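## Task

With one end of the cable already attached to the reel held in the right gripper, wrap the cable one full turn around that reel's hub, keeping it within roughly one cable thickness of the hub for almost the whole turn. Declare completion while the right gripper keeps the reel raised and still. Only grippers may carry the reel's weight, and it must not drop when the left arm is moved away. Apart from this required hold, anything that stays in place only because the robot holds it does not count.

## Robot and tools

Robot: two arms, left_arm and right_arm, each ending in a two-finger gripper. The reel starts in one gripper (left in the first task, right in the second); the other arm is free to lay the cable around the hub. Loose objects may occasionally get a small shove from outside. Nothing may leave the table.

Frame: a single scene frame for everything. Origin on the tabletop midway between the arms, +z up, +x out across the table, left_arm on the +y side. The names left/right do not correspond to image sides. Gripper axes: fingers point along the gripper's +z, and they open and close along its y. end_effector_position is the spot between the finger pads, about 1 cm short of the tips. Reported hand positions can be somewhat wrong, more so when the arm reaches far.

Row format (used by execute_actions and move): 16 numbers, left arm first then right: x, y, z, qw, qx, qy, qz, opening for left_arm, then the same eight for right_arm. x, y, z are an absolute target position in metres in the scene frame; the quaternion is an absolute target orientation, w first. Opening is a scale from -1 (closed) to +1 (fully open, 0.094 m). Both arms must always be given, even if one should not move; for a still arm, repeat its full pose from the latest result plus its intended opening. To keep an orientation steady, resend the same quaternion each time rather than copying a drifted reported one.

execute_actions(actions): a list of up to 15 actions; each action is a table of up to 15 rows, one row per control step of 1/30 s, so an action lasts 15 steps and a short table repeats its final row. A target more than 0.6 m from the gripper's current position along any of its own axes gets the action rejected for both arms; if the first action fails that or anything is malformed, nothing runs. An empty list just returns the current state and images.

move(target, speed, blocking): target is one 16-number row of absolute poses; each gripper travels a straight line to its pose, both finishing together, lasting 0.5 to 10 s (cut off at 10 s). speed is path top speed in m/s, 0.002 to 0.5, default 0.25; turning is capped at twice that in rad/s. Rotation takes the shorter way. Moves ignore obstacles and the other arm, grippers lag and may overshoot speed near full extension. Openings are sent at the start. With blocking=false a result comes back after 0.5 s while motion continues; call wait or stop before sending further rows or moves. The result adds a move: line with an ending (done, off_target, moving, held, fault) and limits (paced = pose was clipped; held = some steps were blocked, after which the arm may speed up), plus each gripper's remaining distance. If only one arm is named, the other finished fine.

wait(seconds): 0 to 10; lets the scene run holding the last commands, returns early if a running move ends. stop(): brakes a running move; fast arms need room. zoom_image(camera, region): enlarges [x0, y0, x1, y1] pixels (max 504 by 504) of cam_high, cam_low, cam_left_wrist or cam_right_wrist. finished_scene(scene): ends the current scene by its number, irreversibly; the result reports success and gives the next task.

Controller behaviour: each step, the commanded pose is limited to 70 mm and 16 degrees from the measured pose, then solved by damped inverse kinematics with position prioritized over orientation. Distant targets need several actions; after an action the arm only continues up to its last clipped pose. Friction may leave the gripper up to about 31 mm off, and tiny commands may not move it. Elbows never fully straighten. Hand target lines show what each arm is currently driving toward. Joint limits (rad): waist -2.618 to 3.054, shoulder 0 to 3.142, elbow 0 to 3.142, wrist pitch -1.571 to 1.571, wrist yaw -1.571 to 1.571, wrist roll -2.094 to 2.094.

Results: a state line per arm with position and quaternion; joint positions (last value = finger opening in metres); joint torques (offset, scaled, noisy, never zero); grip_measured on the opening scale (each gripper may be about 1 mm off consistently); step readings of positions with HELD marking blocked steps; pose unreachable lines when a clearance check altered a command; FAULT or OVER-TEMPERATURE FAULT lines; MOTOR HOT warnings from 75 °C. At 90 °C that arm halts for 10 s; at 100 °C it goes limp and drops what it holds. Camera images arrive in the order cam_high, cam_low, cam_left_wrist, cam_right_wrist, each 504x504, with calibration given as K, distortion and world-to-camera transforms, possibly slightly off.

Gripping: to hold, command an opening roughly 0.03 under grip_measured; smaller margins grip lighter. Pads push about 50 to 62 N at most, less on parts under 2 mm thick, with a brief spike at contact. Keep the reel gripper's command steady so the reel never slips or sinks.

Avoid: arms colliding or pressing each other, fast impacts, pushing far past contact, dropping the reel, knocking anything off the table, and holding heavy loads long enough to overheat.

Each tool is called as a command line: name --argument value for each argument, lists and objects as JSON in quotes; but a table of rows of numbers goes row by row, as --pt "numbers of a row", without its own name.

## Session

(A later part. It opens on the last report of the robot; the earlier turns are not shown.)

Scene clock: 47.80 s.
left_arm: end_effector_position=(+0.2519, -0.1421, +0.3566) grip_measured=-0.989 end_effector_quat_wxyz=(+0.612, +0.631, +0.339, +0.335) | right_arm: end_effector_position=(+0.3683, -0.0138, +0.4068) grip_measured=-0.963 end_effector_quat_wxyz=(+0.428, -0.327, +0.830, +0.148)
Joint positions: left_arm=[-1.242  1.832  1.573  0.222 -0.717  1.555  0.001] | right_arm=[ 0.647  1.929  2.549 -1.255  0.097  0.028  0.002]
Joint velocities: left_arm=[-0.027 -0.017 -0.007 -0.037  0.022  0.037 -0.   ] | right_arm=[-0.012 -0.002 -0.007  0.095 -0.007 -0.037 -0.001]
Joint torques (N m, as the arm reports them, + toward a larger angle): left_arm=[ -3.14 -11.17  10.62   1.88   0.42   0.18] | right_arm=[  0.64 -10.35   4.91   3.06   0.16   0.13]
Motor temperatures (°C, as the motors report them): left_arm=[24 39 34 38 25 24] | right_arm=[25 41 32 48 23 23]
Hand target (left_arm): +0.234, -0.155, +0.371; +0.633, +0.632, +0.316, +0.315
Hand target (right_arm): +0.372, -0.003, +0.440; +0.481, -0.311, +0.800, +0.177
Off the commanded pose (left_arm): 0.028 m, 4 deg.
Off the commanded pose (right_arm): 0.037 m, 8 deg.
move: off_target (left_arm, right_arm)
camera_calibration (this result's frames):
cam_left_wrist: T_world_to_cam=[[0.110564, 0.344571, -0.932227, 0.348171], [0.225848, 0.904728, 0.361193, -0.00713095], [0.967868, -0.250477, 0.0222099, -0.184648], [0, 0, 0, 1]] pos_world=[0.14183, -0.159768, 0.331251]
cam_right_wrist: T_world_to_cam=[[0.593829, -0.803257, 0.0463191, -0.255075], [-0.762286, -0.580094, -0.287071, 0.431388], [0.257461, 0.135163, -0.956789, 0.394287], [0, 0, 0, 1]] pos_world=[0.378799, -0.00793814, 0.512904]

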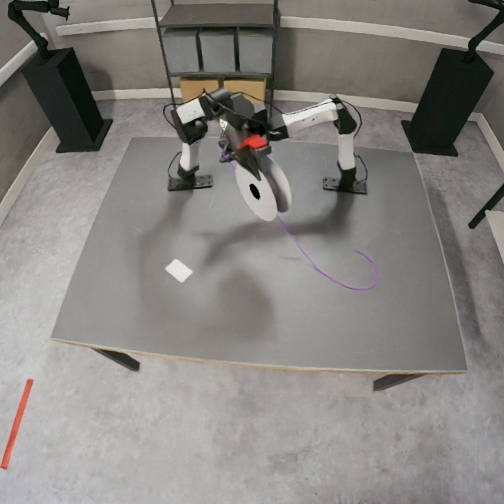

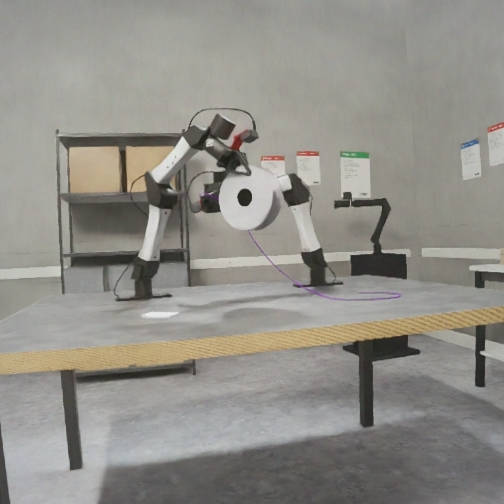

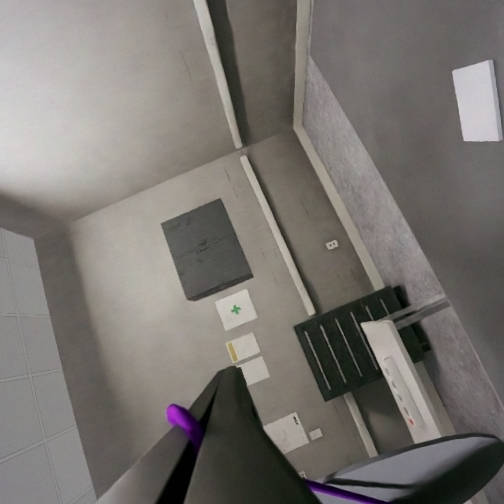

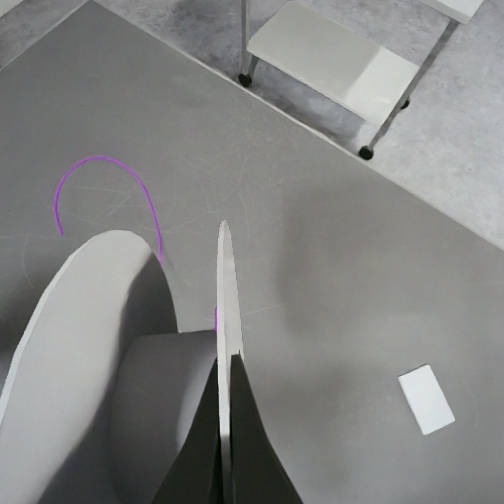

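move --target '[0.22,-0.09,0.42,0.633,0.633,0.316,0.316,-1, 0.375,0.0,0.44,0.484,-0.312,0.798,0.178,-1]' --speed 0.08

move --target '[0.26,-0.03,0.55,0.706,0.464,0.534,0.05,-1, 0.375,0.0,0.44,0.484,-0.312,0.798,0.178,-1]' --speed 0.08

move --target '[0.28,0.08,0.555,0.671,0.224,0.671,-0.224,-1, 0.375,0.0,0.44,0.484,-0.312,0.798,0.178,-1]' --speed 0.08

Scene clock: 53.23 s.
left_arm: end_effector_position=(+0.2370, -0.0811, +0.4027) grip_measured=-0.989 end_effector_quat_wxyz=(+0.599, +0.639, +0.340, +0.341) | right_arm: end_effector_position=(+0.3648, -0.0086, +0.4159) grip_measured=-0.963 end_effector_quat_wxyz=(+0.438, -0.327, +0.821, +0.163)
Joint positions: left_arm=[-1.24   1.609  1.522  0.021 -0.728  1.556  0.001] | right_arm=[ 0.654  1.92   2.549 -1.229  0.083  0.034  0.002]
Joint velocities: left_arm=[ 0.002 -0.002 -0.012 -0.037  0.022 -0.007 -0.001] | right_arm=[ 0.007  0.012 -0.002  0.007  0.066  0.022 -0.001]
Joint torques (N m, as the arm reports them, + toward a larger angle): left_arm=[ -2.87 -11.14   7.77   2.18   0.54   0.18] | right_arm=[ 0.19 -9.05  5.29  2.86  0.32  0.05]
Motor temperatures (°C, as the motors report them): left_arm=[24 40 35 39 25 24] | right_arm=[25 41 32 49 23 23]
Hand target (left_arm): +0.219, -0.088, +0.420; +0.632, +0.633, +0.316, +0.316
Hand target (right_arm): +0.373, -0.002, +0.440; +0.482, -0.311, +0.799, +0.177
Off the commanded pose (left_arm): 0.026 m, 6 deg.
Off the commanded pose (right_arm): 0.028 m, 6 deg.
move: off_target (left_arm, right_arm)
camera_calibration (this result's frames):
cam_left_wrist: T_world_to_cam=[[0.0996926, 0.373126, -0.922409, 0.372692], [0.217129, 0.896529, 0.386124, -0.0843018], [0.971039, -0.238776, 0.00836076, -0.150215], [0, 0, 0, 1]] pos_world=[0.127015, -0.0993498, 0.377581]
cam_right_wrist: T_world_to_cam=[[0.605629, -0.795306, 0.0264814, -0.245291], [-0.749068, -0.581017, -0.318303, 0.442463], [0.268535, 0.172937, -0.947619, 0.395706], [0, 0, 0, 1]] pos_world=[0.373729, -0.00643499, 0.522312]

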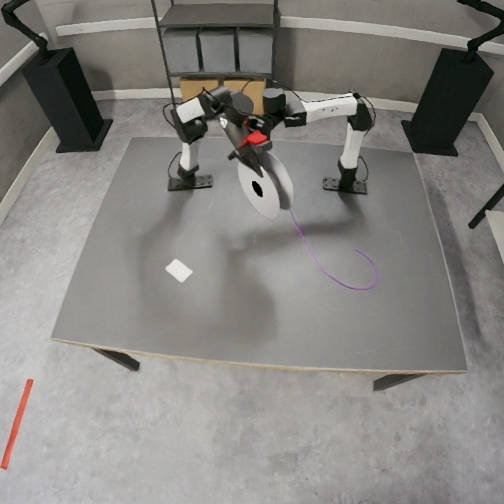

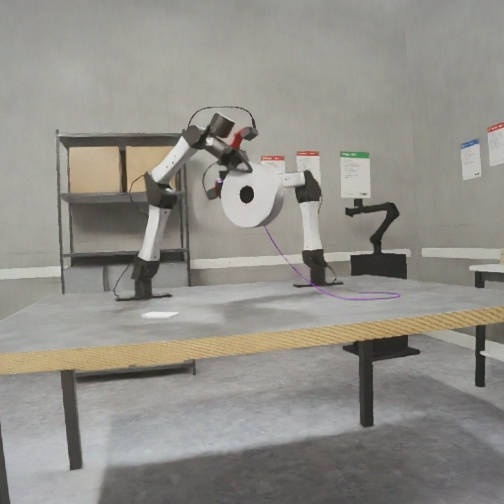

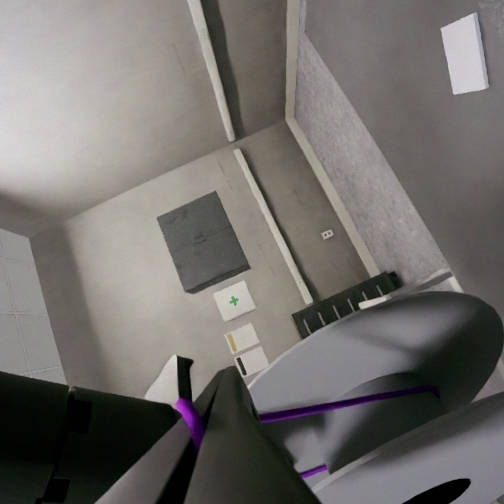

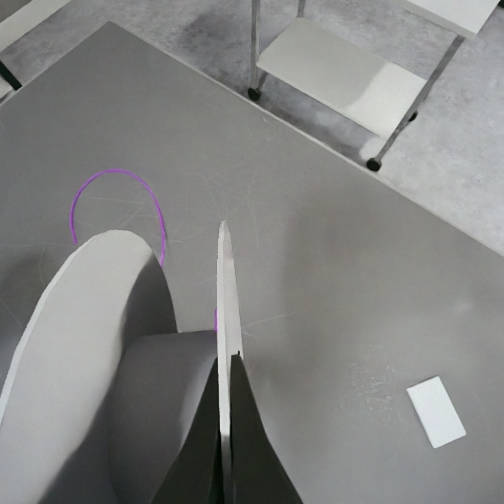

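Scene clock: 58.67 s.
left_arm: end_effector_position=(+0.2621, -0.0204, +0.4734) grip_measured=-0.989 end_effector_quat_wxyz=(+0.620, +0.535, +0.565, +0.102) | right_arm: end_effector_position=(+0.3696, +0.0019, +0.4467) grip_measured=-0.963 end_effector_quat_wxyz=(+0.484, -0.309, +0.794, +0.200)
Joint positions: left_arm=[-1.086  1.609  2.005 -0.641 -0.531  0.796  0.001] | right_arm=[ 0.655  1.907  2.549 -1.11   0.065  0.054  0.002]
Joint velocities: left_arm=[-0.012 -0.007 -0.002 -0.095 -0.037 -0.066  0.   ] | right_arm=[-0.017 -0.002 -0.002 -0.022  0.022 -0.007 -0.   ]
Joint torques (N m, as the arm reports them, + toward a larger angle): left_arm=[-1.18 -9.73 12.07  3.09  0.26 -0.03] | right_arm=[-0.12 -7.72  5.41  1.95  0.47 -0.18]
Motor temperatures (°C, as the motors report them): left_arm=[24 41 36 40 25 24] | right_arm=[25 41 32 48 23 23]
Hand target (left_arm): +0.251, -0.015, +0.544; +0.704, +0.465, +0.533, +0.051
Hand target (right_arm): +0.375, -0.000, +0.440; +0.484, -0.311, +0.798, +0.178
Off the commanded pose (left_arm): 0.077 m, 14 deg.
Off the commanded pose (right_arm): 0.009 m, 3 deg.
move: off_target (left_arm, right_arm)
camera_calibration (this result's frames):
cam_left_wrist: T_world_to_cam=[[-0.386526, -0.093581, -0.917519, 0.52838], [0.211888, 0.959218, -0.187097, 0.102605], [0.897609, -0.266728, -0.350934, 0.0281385], [0, 0, 0, 1]] pos_world=[0.157235, -0.0414692, 0.513871]
cam_right_wrist: T_world_to_cam=[[0.610569, -0.791635, -0.0227761, -0.220416], [-0.719101, -0.542117, -0.434746, 0.5028], [0.331813, 0.281821, -0.900265, 0.376992], [0, 0, 0, 1]] pos_world=[0.371052, -0.00815652, 0.552962]

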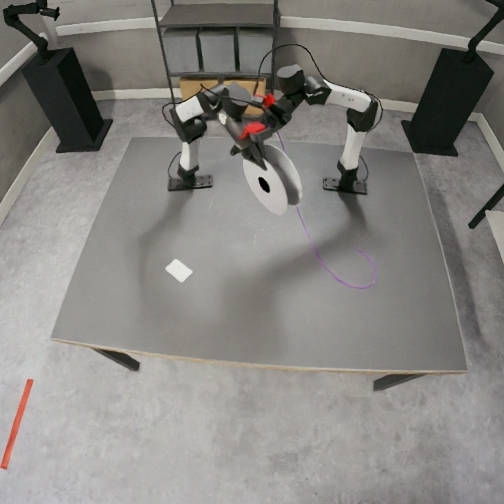

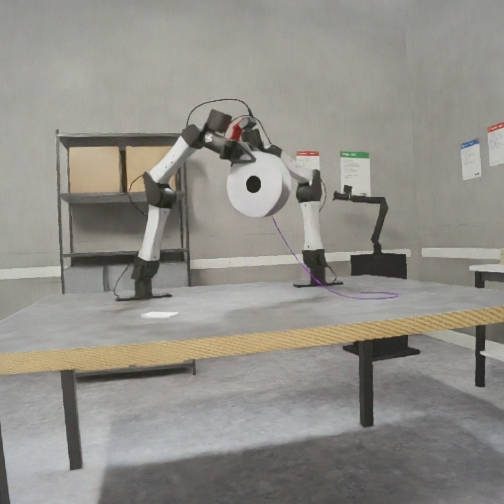

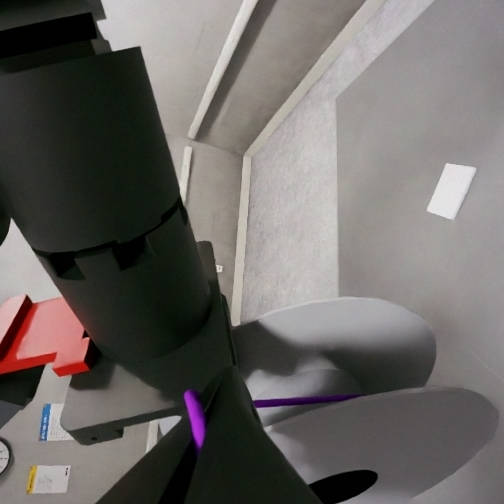

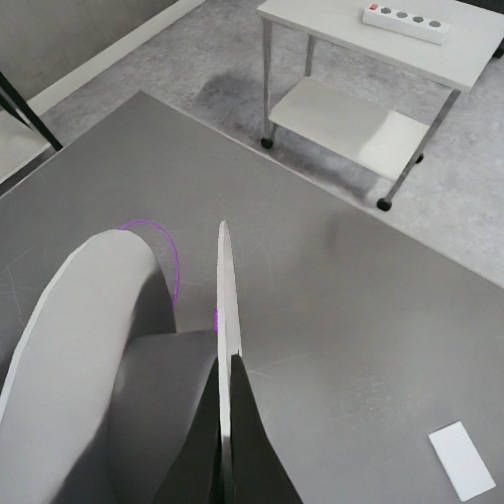

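Scene clock: 64.90 s.
left_arm: end_effector_position=(+0.2797, +0.0554, +0.5006) grip_measured=-0.989 end_effector_quat_wxyz=(+0.610, +0.281, +0.713, -0.200) | right_arm: end_effector_position=(+0.3636, +0.0130, +0.4559) grip_measured=-0.963 end_effector_quat_wxyz=(+0.494, -0.314, +0.780, +0.221)
Joint positions: left_arm=[-0.828  1.427  1.92  -0.672 -0.186  0.025  0.001] | right_arm=[ 0.672  1.906  2.549 -1.07   0.045  0.06   0.002]
Joint velocities: left_arm=[ 0.012 -0.002 -0.002 -0.037 -0.007 -0.037 -0.   ] | right_arm=[-0.002 -0.002  0.002  0.051  0.095  0.022  0.   ]
Joint torques (N m, as the arm reports them, + toward a larger angle): left_arm=[  1.11 -11.18   7.01   2.78  -0.32  -0.13] | right_arm=[-1.6  -7.93  5.3   1.64  0.63 -0.28]
Motor temperatures (°C, as the motors report them): left_arm=[24 41 36 42 25 24] | right_arm=[25 40 32 47 23 23]
Hand target (left_arm): +0.272, +0.083, +0.552; +0.670, +0.227, +0.671, -0.223
Hand target (right_arm): +0.375, +0.000, +0.441; +0.485, -0.313, +0.797, +0.180
Off the commanded pose (left_arm): 0.060 m, 11 deg.
Off the commanded pose (right_arm): 0.023 m, 6 deg.
move: off_target (left_arm, right_arm)
camera_calibration (this result's frames):
cam_left_wrist: T_world_to_cam=[[-0.690988, -0.616454, -0.377519, 0.411058], [-0.100763, 0.599294, -0.794162, 0.442457], [0.715809, -0.510716, -0.47622, 0.169164], [0, 0, 0, 1]] pos_world=[0.20753, 0.0746315, 0.587124]
cam_right_wrist: T_world_to_cam=[[0.63645, -0.770079, -0.0437064, -0.207957], [-0.693748, -0.546757, -0.468796, 0.514941], [0.337113, 0.328686, -0.882224, 0.373372], [0, 0, 0, 1]] pos_world=[0.363725, -0.00131814, 0.561712]

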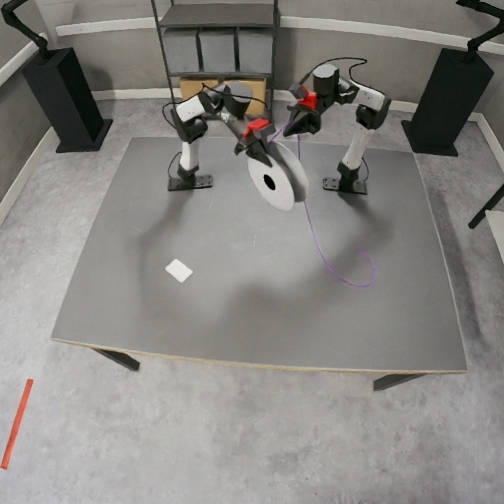

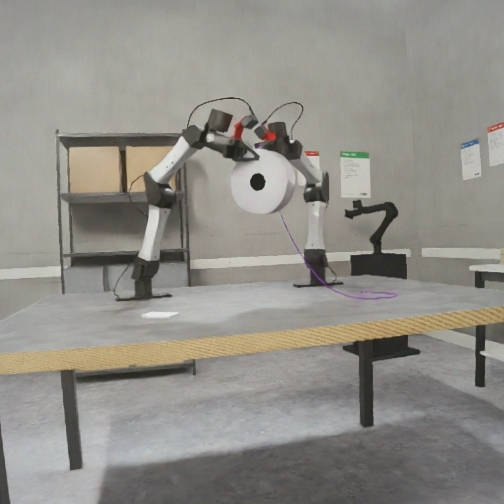

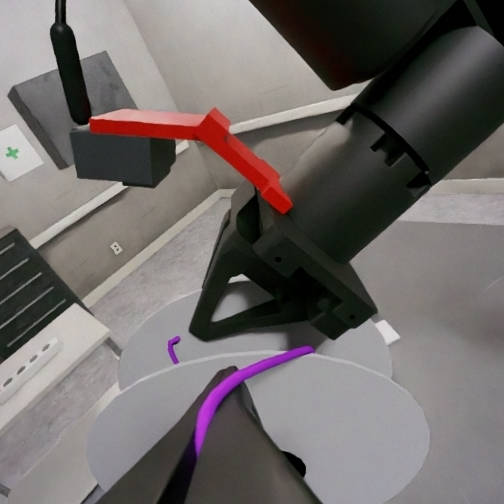

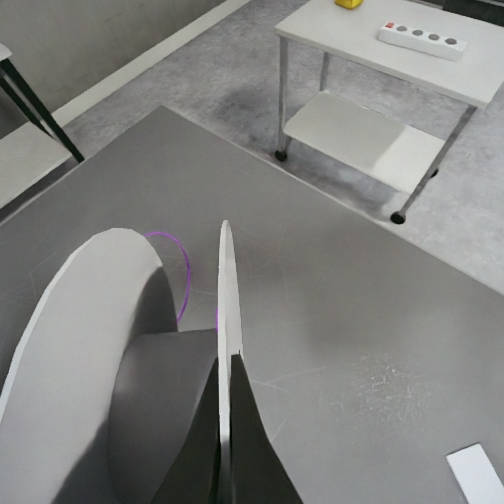

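move --target '[0.42,0.12,0.53,0.671,0.224,0.671,-0.224,-1, 0.375,0.0,0.44,0.484,-0.312,0.798,0.178,-1]' --speed 0.08

Scene clock: 69.83 s.
left_arm: end_effector_position=(+0.4014, +0.1014, +0.4844) grip_measured=-0.989 end_effector_quat_wxyz=(+0.611, +0.266, +0.707, -0.238) | right_arm: end_effector_position=(+0.3720, +0.0128, +0.4562) grip_measured=-0.963 end_effector_quat_wxyz=(+0.506, -0.304, +0.780, +0.208)
Joint positions: left_arm=[-0.398  1.604  1.962 -0.505  0.277  0.028  0.001] | right_arm=[ 0.673  1.917  2.549 -1.048  0.085  0.056  0.002]
Joint velocities: left_arm=[-0.012 -0.017  0.007  0.081  0.007  0.007 -0.   ] | right_arm=[-0.002 -0.012 -0.017  0.022 -0.007  0.066  0.   ]
Joint torques (N m, as the arm reports them, + toward a larger angle): left_arm=[ 2.42 -7.87 10.57  2.71 -0.45 -0.22] | right_arm=[-1.74 -8.46  5.62  1.39  0.21 -0.23]
Motor temperatures (°C, as the motors report them): left_arm=[24 41 37 43 25 24] | right_arm=[25 40 32 46 23 23]
Hand target (left_arm): +0.411, +0.123, +0.529; +0.671, +0.226, +0.670, -0.223
Hand target (right_arm): +0.375, +0.000, +0.441; +0.485, -0.312, +0.797, +0.179
Off the commanded pose (left_arm): 0.053 m, 9 deg.
Off the commanded pose (right_arm): 0.021 m, 5 deg.
move: off_target (left_arm, right_arm)
camera_calibration (this result's frames):
cam_left_wrist: T_world_to_cam=[[-0.714604, -0.623528, -0.317102, 0.498324], [-0.101348, 0.540809, -0.835017, 0.440302], [0.692149, -0.564569, -0.449658, 0.0999749], [0, 0, 0, 1]] pos_world=[0.331531, 0.129043, 0.570634]
cam_right_wrist: T_world_to_cam=[[0.610648, -0.79145, -0.0267601, -0.211273], [-0.701434, -0.524892, -0.482161, 0.529437], [0.36756, 0.313201, -0.875674, 0.356731], [0, 0, 0, 1]] pos_world=[0.369258, -0.00104308, 0.562]

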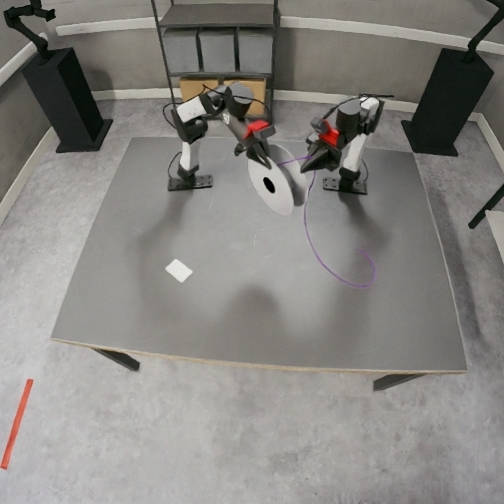

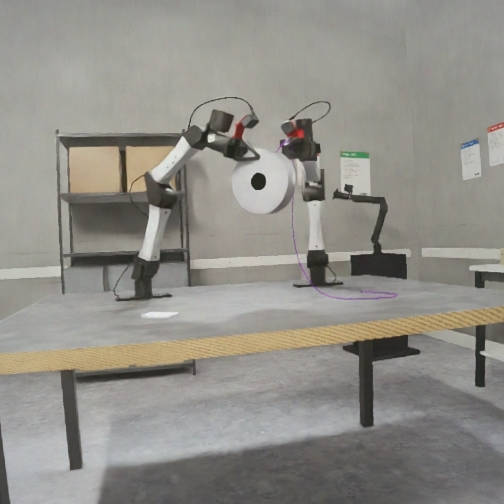

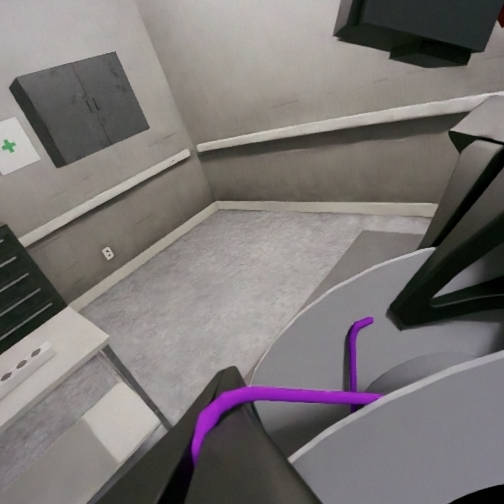

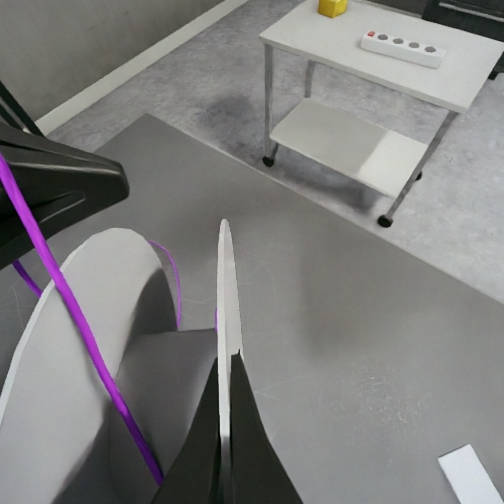

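move --target '[0.41,0.10,0.49,0.671,0.224,0.671,-0.224,0.4, 0.375,0.0,0.44,0.484,-0.312,0.798,0.178,-1]'

move --target '[0.41,0.10,0.30,0.671,0.224,0.671,-0.224,0.4, 0.375,0.0,0.44,0.484,-0.312,0.798,0.178,-1]' --speed 0.1

Scene clock: 75.33 s.
left_arm: end_effector_position=(+0.4134, +0.0987, +0.4883) grip_measured=+0.399 end_effector_quat_wxyz=(+0.665, +0.234, +0.674, -0.222) | right_arm: end_effector_position=(+0.3674, +0.0012, +0.4333) grip_measured=-0.963 end_effector_quat_wxyz=(+0.470, -0.319, +0.804, +0.179)
Joint positions: left_arm=[-0.427  1.569  1.803 -0.252  0.177  0.015  0.066] | right_arm=[ 0.667  1.917  2.549 -1.153  0.092  0.04   0.002]
Joint velocities: left_arm=[ 0.002 -0.002 -0.027  0.037  0.066 -0.051  0.001] | right_arm=[ 0.012  0.002  0.002 -0.051  0.037 -0.051 -0.001]
Joint torques (N m, as the arm reports them, + toward a larger angle): left_arm=[-1.14 -9.48  6.    2.15 -0.16 -0.11] | right_arm=[-1.25 -8.33  5.84  2.25  0.16 -0.07]
Motor temperatures (°C, as the motors report them): left_arm=[24 41 37 45 25 24] | right_arm=[25 40 33 45 23 23]
Hand target (left_arm): +0.411, +0.100, +0.490; +0.670, +0.225, +0.671, -0.223
Hand target (right_arm): +0.375, -0.000, +0.440; +0.484, -0.313, +0.798, +0.178
Off the commanded pose (left_arm): 0.004 m, 1 deg.
Off the commanded pose (right_arm): 0.010 m, 2 deg.
move: done
camera_calibration (this result's frames):
cam_left_wrist: T_world_to_cam=[[-0.630151, -0.692295, -0.35162, 0.495199], [-0.0440561, 0.483991, -0.873963, 0.447154], [0.775222, -0.535238, -0.335488, -0.00116104], [0, 0, 0, 1]] pos_world=[0.33265, 0.125784, 0.564528]
cam_right_wrist: T_world_to_cam=[[0.606086, -0.795314, 0.0115874, -0.233242], [-0.72905, -0.561295, -0.391707, 0.480062], [0.318035, 0.228961, -0.920017, 0.379518], [0, 0, 0, 1]] pos_world=[0.370654, -0.00293865, 0.53991]

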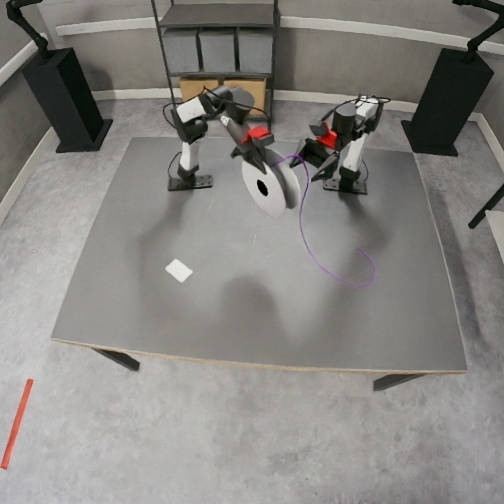

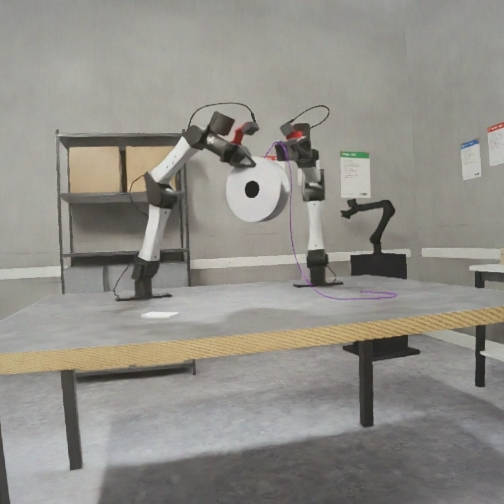

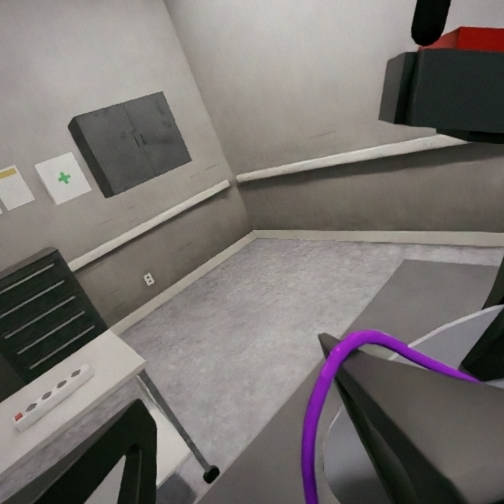

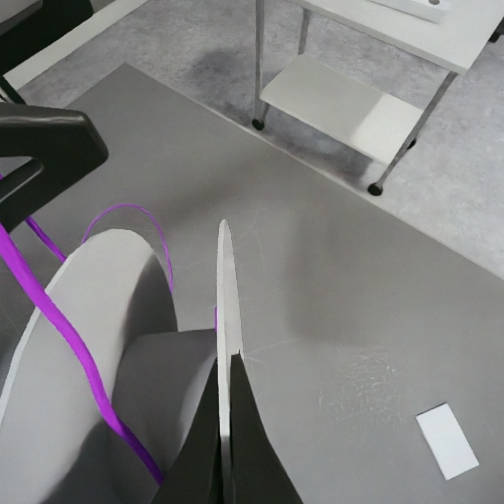

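Scene clock: 77.57 s.
left_arm: end_effector_position=(+0.4168, +0.1069, +0.3237) grip_measured=+0.399 end_effector_quat_wxyz=(+0.691, +0.209, +0.659, -0.211) | right_arm: end_effector_position=(+0.3595, -0.0156, +0.4073) grip_measured=-0.963 end_effector_quat_wxyz=(+0.425, -0.333, +0.830, +0.140)
Joint positions: left_arm=[-0.427  1.487  0.991  0.54   0.125  0.005  0.066] | right_arm=[ 0.666  1.917  2.549 -1.281  0.118  0.026  0.002]
Joint velocities: left_arm=[-0.007  0.002 -0.002  0.037  0.007 -0.007 -0.002] | right_arm=[-0.002 -0.012  0.002 -0.007 -0.037 -0.037 -0.001]
Joint torques (N m, as the arm reports them, + toward a larger angle): left_arm=[-1.22 -5.9   6.02  1.87  0.41 -0.01] | right_arm=[-0.98 -9.25  5.27  3.17 -0.08  0.1 ]
Motor temperatures (°C, as the motors report them): left_arm=[24 41 37 44 25 24] | right_arm=[25 40 33 46 23 23]
Hand target (left_arm): +0.413, +0.098, +0.300; +0.671, +0.224, +0.671, -0.224
Hand target (right_arm): +0.371, -0.004, +0.440; +0.481, -0.313, +0.800, +0.176
Off the commanded pose (left_arm): 0.026 m, 3 deg.
Off the commanded pose (right_arm): 0.039 m, 9 deg.
move: off_target (left_arm, right_arm)
camera_calibration (this result's frames):
cam_left_wrist: T_world_to_cam=[[-0.575447, -0.736986, -0.354559, 0.4281], [-0.0247909, 0.449051, -0.893162, 0.301384], [0.817463, -0.505178, -0.276676, -0.094455], [0, 0, 0, 1]] pos_world=[0.331034, 0.13245, 0.394837]
cam_right_wrist: T_world_to_cam=[[0.596253, -0.80031, 0.0631403, -0.259003], [-0.760189, -0.588141, -0.27605, 0.418399], [0.258061, 0.116597, -0.959067, 0.397673], [0, 0, 0, 1]] pos_world=[0.369869, -0.00757262, 0.513248]

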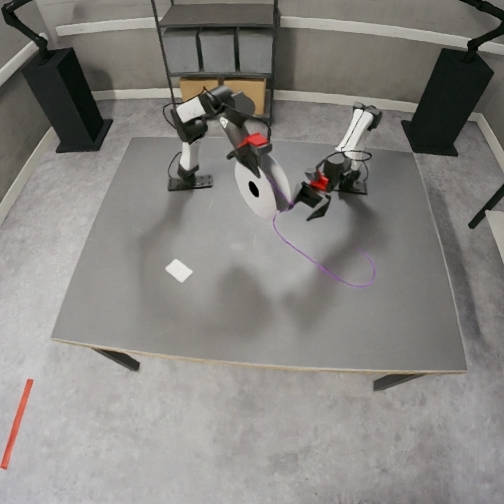

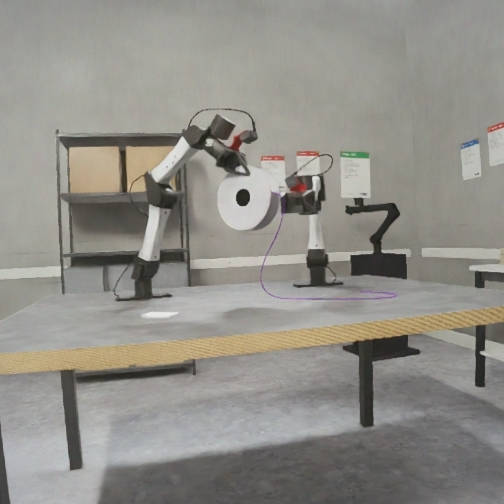

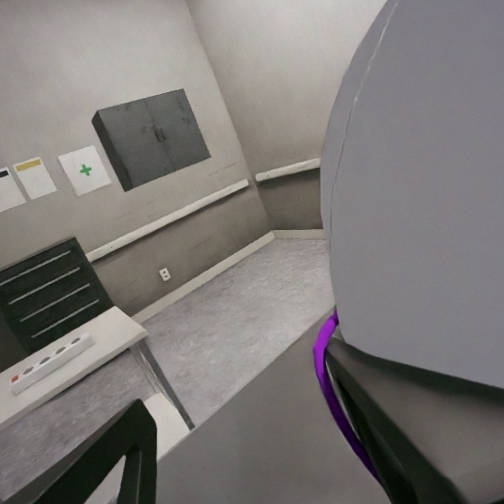

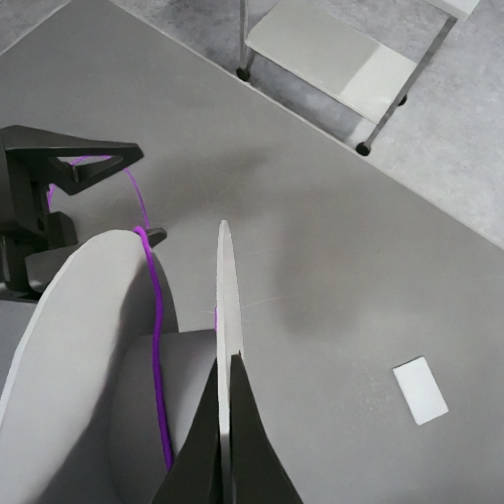

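move --target '[0.36,0.17,0.32,0.671,0.224,0.671,-0.224,1, 0.375,0.0,0.44,0.484,-0.312,0.798,0.178,-1]' --speed 0.1

move --target '[0.36,0.15,0.17,0.671,0.224,0.671,-0.224,1, 0.375,0.0,0.44,0.484,-0.312,0.798,0.178,-1]' --speed 0.12

Scene clock: 82.13 s.
left_arm: end_effector_position=(+0.3612, +0.1663, +0.3379) grip_measured=+1.000 end_effector_quat_wxyz=(+0.688, +0.224, +0.654, -0.221) | right_arm: end_effector_position=(+0.3668, -0.0051, +0.4231) grip_measured=-0.963 end_effector_quat_wxyz=(+0.456, -0.325, +0.813, +0.159)
Joint positions: left_arm=[-0.289  1.174  0.813  0.409  0.299  0.005  0.094] | right_arm=[ 0.666  1.919  2.549 -1.197  0.109  0.025  0.002]
Joint velocities: left_arm=[ 0.002 -0.007  0.007  0.066  0.037 -0.051  0.   ] | right_arm=[-0.007  0.002 -0.002  0.007  0.007  0.007 -0.001]
Joint torques (N m, as the arm reports them, + toward a larger angle): left_arm=[ 0.24 -5.6   6.2   1.69  0.12 -0.02] | right_arm=[-0.91 -8.89  5.51  2.62  0.04  0.14]
Motor temperatures (°C, as the motors report them): left_arm=[24 40 37 44 25 24] | right_arm=[25 40 33 48 23 23]
Hand target (left_arm): +0.359, +0.169, +0.320; +0.671, +0.224, +0.671, -0.224
Hand target (right_arm): +0.374, -0.001, +0.440; +0.483, -0.311, +0.799, +0.177
Off the commanded pose (left_arm): 0.018 m, 3 deg.
Off the commanded pose (right_arm): 0.019 m, 4 deg.
move: off_target (left_arm, right_arm)
camera_calibration (this result's frames):
cam_left_wrist: T_world_to_cam=[[-0.600002, -0.713149, -0.362514, 0.45244], [-0.00280803, 0.455018, -0.890478, 0.276178], [0.799993, -0.533271, -0.275014, -0.00472027], [0, 0, 0, 1]] pos_world=[0.276017, 0.194474, 0.408648]
cam_right_wrist: T_world_to_cam=[[0.599522, -0.79926, 0.0419085, -0.248172], [-0.739923, -0.573453, -0.35166, 0.459031], [0.305101, 0.179819, -0.935189, 0.382715], [0, 0, 0, 1]] pos_world=[0.371666, -0.00394037, 0.529735]

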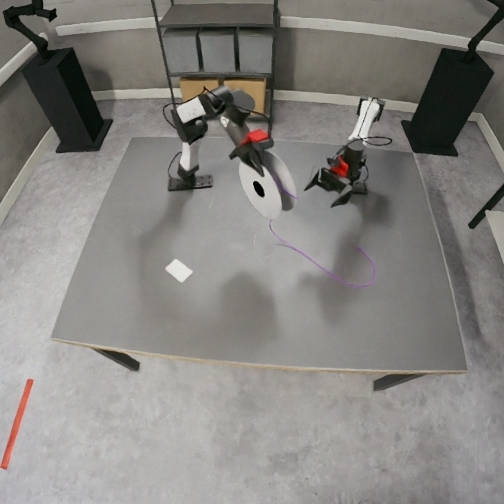

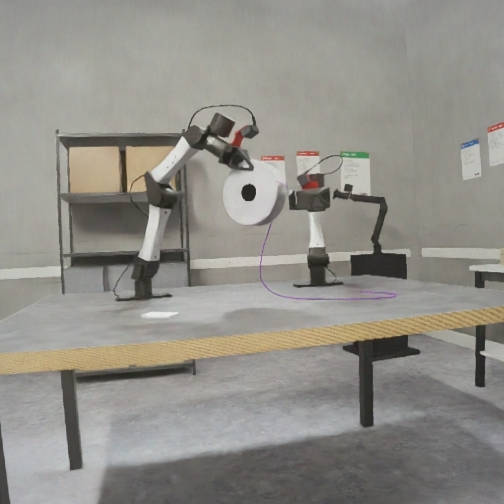

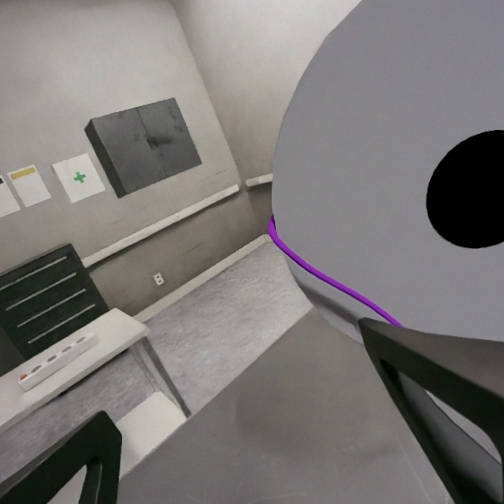

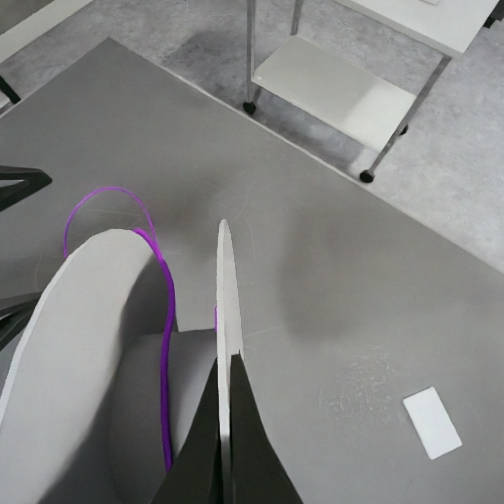

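Scene clock: 84.27 s.
left_arm: end_effector_position=(+0.3684, +0.1491, +0.1829) grip_measured=+1.000 end_effector_quat_wxyz=(+0.682, +0.225, +0.659, -0.223) | right_arm: end_effector_position=(+0.3666, -0.0048, +0.4233) grip_measured=-0.963 end_effector_quat_wxyz=(+0.456, -0.326, +0.813, +0.160)
Joint positions: left_arm=[-0.34   1.61   0.441  1.202  0.253  0.005  0.094] | right_arm=[ 0.666  1.919  2.549 -1.196  0.107  0.025  0.002]
Joint velocities: left_arm=[-0.002 -0.017  0.012 -0.007 -0.007 -0.051  0.   ] | right_arm=[ 0.002 -0.012  0.012  0.022 -0.081  0.007  0.   ]
Joint torques (N m, as the arm reports them, + toward a larger angle): left_arm=[-1.36 -4.89  4.15  1.96 -0.09 -0.02] | right_arm=[-0.96 -8.87  5.49  2.61  0.05  0.12]
Motor temperatures (°C, as the motors report them): left_arm=[24 40 37 43 25 24] | right_arm=[25 40 33 48 23 23]
Hand target (left_arm): +0.364, +0.149, +0.168; +0.670, +0.224, +0.671, -0.224
Hand target (right_arm): +0.374, -0.001, +0.440; +0.484, -0.312, +0.799, +0.177
Off the commanded pose (left_arm): 0.015 m, 2 deg.
Off the commanded pose (right_arm): 0.019 m, 4 deg.
move: off_target (left_arm, right_arm)
camera_calibration (this result's frames):
cam_left_wrist: T_world_to_cam=[[-0.608637, -0.709011, -0.356181, 0.3897], [-0.0139561, 0.458399, -0.888637, 0.1493], [0.793326, -0.535886, -0.288894, -0.0568255], [0, 0, 0, 1]] pos_world=[0.284351, 0.17741, 0.255061]
cam_right_wrist: T_world_to_cam=[[0.600809, -0.798357, 0.0406777, -0.247772], [-0.739002, -0.574103, -0.352535, 0.459246], [0.304802, 0.181745, -0.934914, 0.382896], [0, 0, 0, 1]] pos_world=[0.37154, -0.00374519, 0.529954]

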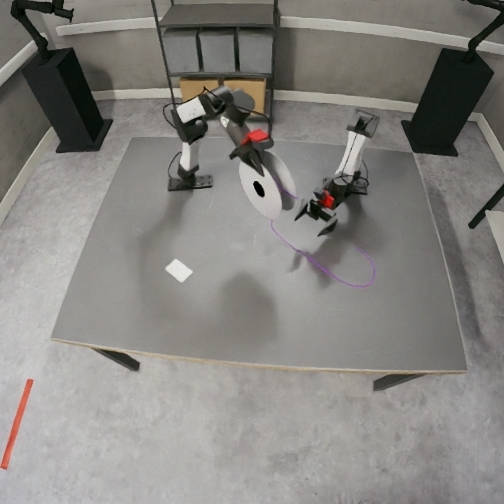

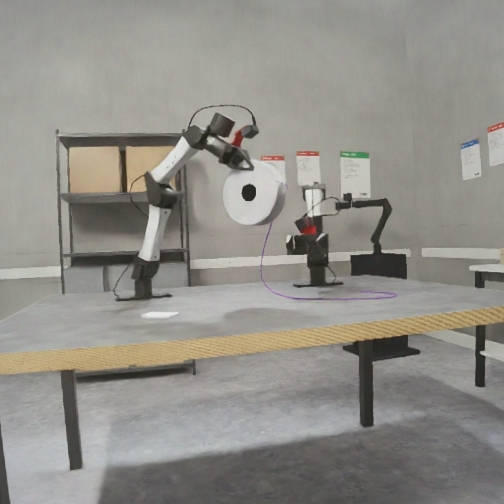

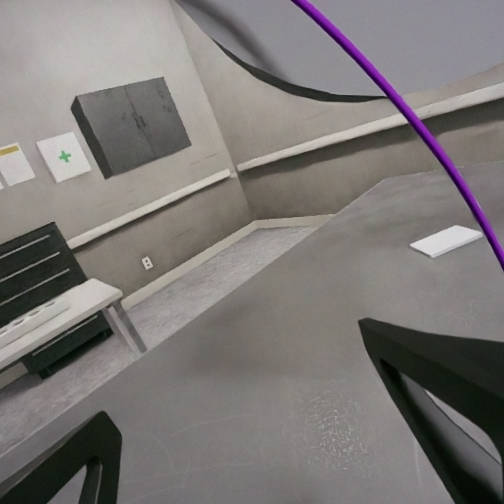

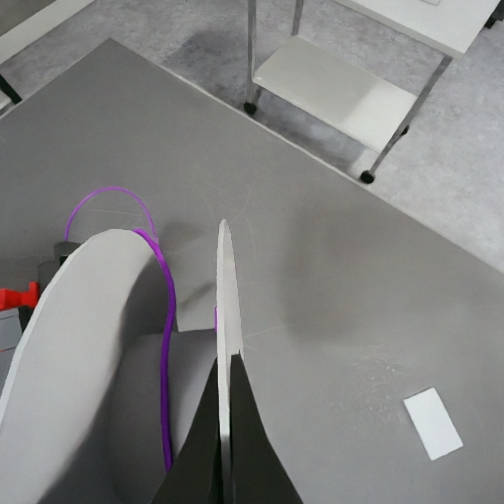

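move --target '[0.29,0.095,0.17,0.671,0.224,0.671,-0.224,1, 0.375,0.0,0.44,0.484,-0.312,0.798,0.178,-1]' --speed 0.1

Scene clock: 87.87 s.
left_arm: end_effector_position=(+0.2962, +0.0887, +0.1757) grip_measured=+1.000 end_effector_quat_wxyz=(+0.675, +0.225, +0.665, -0.226) | right_arm: end_effector_position=(+0.3665, -0.0048, +0.4232) grip_measured=-0.963 end_effector_quat_wxyz=(+0.456, -0.326, +0.813, +0.161)
Joint positions: left_arm=[-0.713  1.52   0.331  1.204 -0.117  0.005  0.094] | right_arm=[ 0.666  1.919  2.549 -1.196  0.107  0.025  0.002]
Joint velocities: left_arm=[-0.017  0.002  0.002  0.007 -0.095  0.007  0.   ] | right_arm=[-0.017  0.002 -0.012 -0.051 -0.11   0.022 -0.001]
Joint torques (N m, as the arm reports them, + toward a larger angle): left_arm=[-1.34 -6.71  3.91  1.91 -0.07 -0.04] | right_arm=[-0.95 -8.91  5.47  2.61  0.04  0.12]
Motor temperatures (°C, as the motors report them): left_arm=[24 39 36 43 25 24] | right_arm=[25 40 33 48 23 23]
Hand target (left_arm): +0.291, +0.092, +0.170; +0.671, +0.223, +0.671, -0.225
Hand target (right_arm): +0.374, -0.001, +0.440; +0.483, -0.312, +0.799, +0.177
Off the commanded pose (left_arm): 0.011 m, 1 deg.
Off the commanded pose (right_arm): 0.019 m, 4 deg.
move: off_target (left_arm, right_arm)
camera_calibration (this result's frames):
cam_left_wrist: T_world_to_cam=[[-0.617576, -0.706294, -0.346047, 0.301002], [-0.0295079, 0.460474, -0.887182, 0.173728], [0.785957, -0.537692, -0.305219, -0.02885], [0, 0, 0, 1]] pos_world=[0.213693, 0.117086, 0.249483]
cam_right_wrist: T_world_to_cam=[[0.601082, -0.798158, 0.0405537, -0.24776], [-0.73896, -0.574394, -0.352149, 0.458985], [0.304364, 0.181703, -0.935065, 0.383065], [0, 0, 0, 1]] pos_world=[0.371505, -0.00371745, 0.529869]

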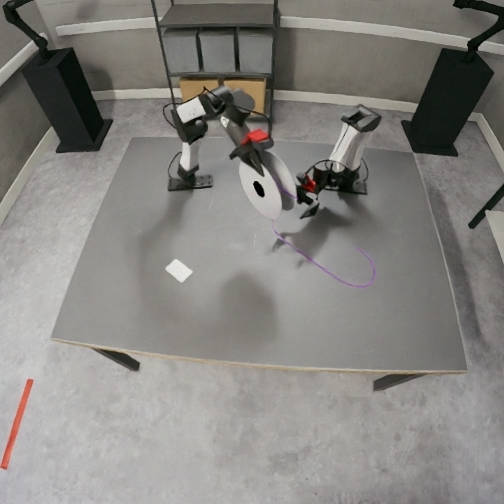

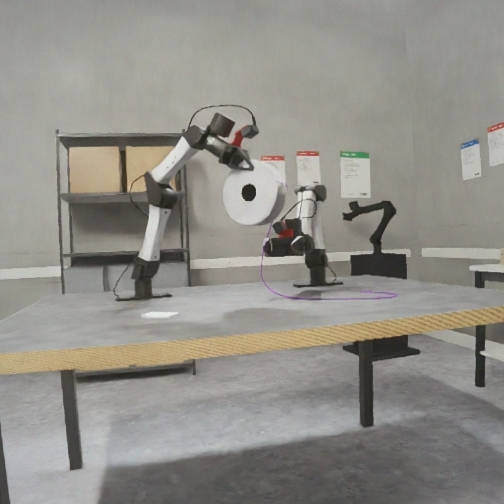

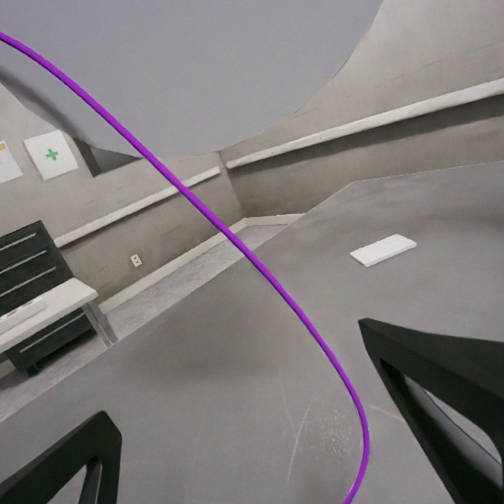

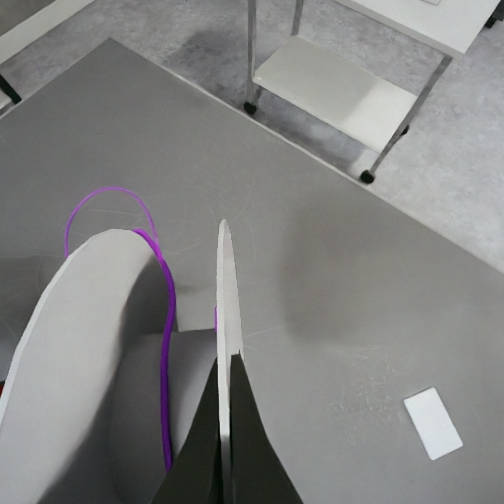

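move --target '[0.355,0.015,0.17,0.671,0.224,0.671,-0.224,1, 0.375,0.0,0.44,0.484,-0.312,0.798,0.178,-1]' --speed 0.08

Scene clock: 91.10 s.
left_arm: end_effector_position=(+0.3535, +0.0222, +0.1760) grip_measured=+1.000 end_effector_quat_wxyz=(+0.678, +0.223, +0.663, -0.226) | right_arm: end_effector_position=(+0.3665, -0.0048, +0.4232) grip_measured=-0.963 end_effector_quat_wxyz=(+0.456, -0.326, +0.813, +0.160)
Joint positions: left_arm=[-0.74   1.821  0.676  1.166 -0.147  0.005  0.094] | right_arm=[ 0.666  1.919  2.549 -1.197  0.107  0.025  0.002]
Joint velocities: left_arm=[ 0.002  0.002 -0.002  0.007  0.022  0.051  0.   ] | right_arm=[-0.007  0.022 -0.017 -0.007 -0.007 -0.022 -0.   ]
Joint torques (N m, as the arm reports them, + toward a larger angle): left_arm=[-1.3  -7.2   7.8   1.7  -0.07 -0.02] | right_arm=[-0.98 -8.9   5.47  2.63  0.05  0.11]
Motor temperatures (°C, as the motors report them): left_arm=[24 39 36 43 25 24] | right_arm=[25 40 33 49 23 23]
Hand target (left_arm): +0.356, +0.016, +0.171; +0.671, +0.224, +0.671, -0.224
Hand target (right_arm): +0.374, -0.001, +0.440; +0.483, -0.312, +0.799, +0.177
Off the commanded pose (left_arm): 0.009 m, 1 deg.
Off the commanded pose (right_arm): 0.019 m, 4 deg.
move: off_target (right_arm)
camera_calibration (this result's frames):
cam_left_wrist: T_world_to_cam=[[-0.614585, -0.709312, -0.345198, 0.288409], [-0.027024, 0.45627, -0.889431, 0.205899], [0.788387, -0.537303, -0.299586, -0.111423], [0, 0, 0, 1]] pos_world=[0.270661, 0.0507587, 0.24931]
cam_right_wrist: T_world_to_cam=[[0.601093, -0.798146, 0.0406298, -0.247803], [-0.739049, -0.574495, -0.351798, 0.458795], [0.304128, 0.181436, -0.935194, 0.383148], [0, 0, 0, 1]] pos_world=[0.371499, -0.00372451, 0.529789]

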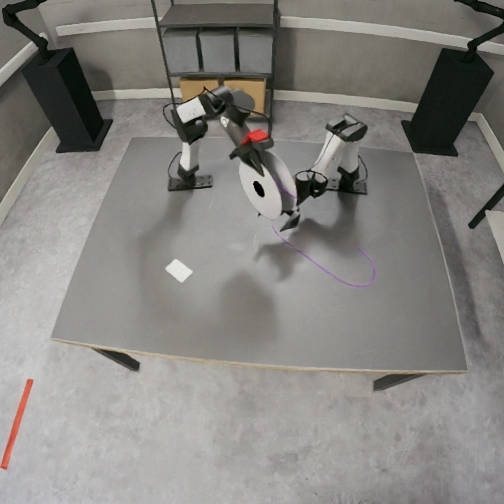

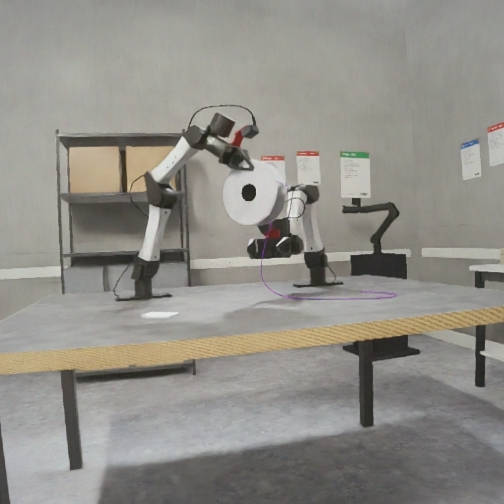

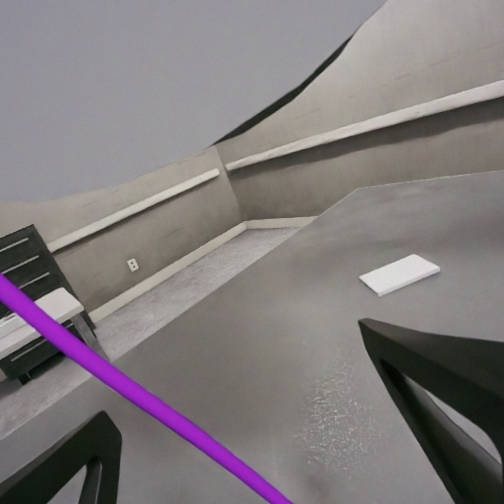

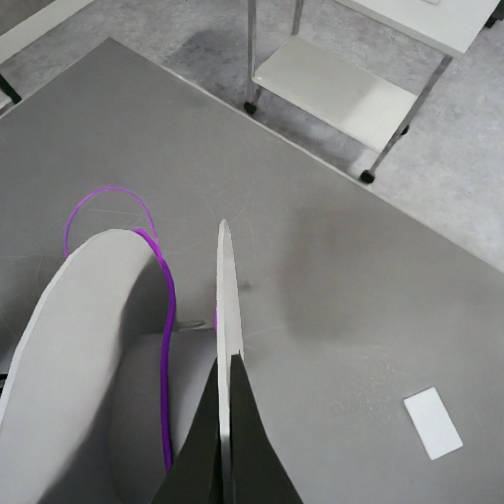

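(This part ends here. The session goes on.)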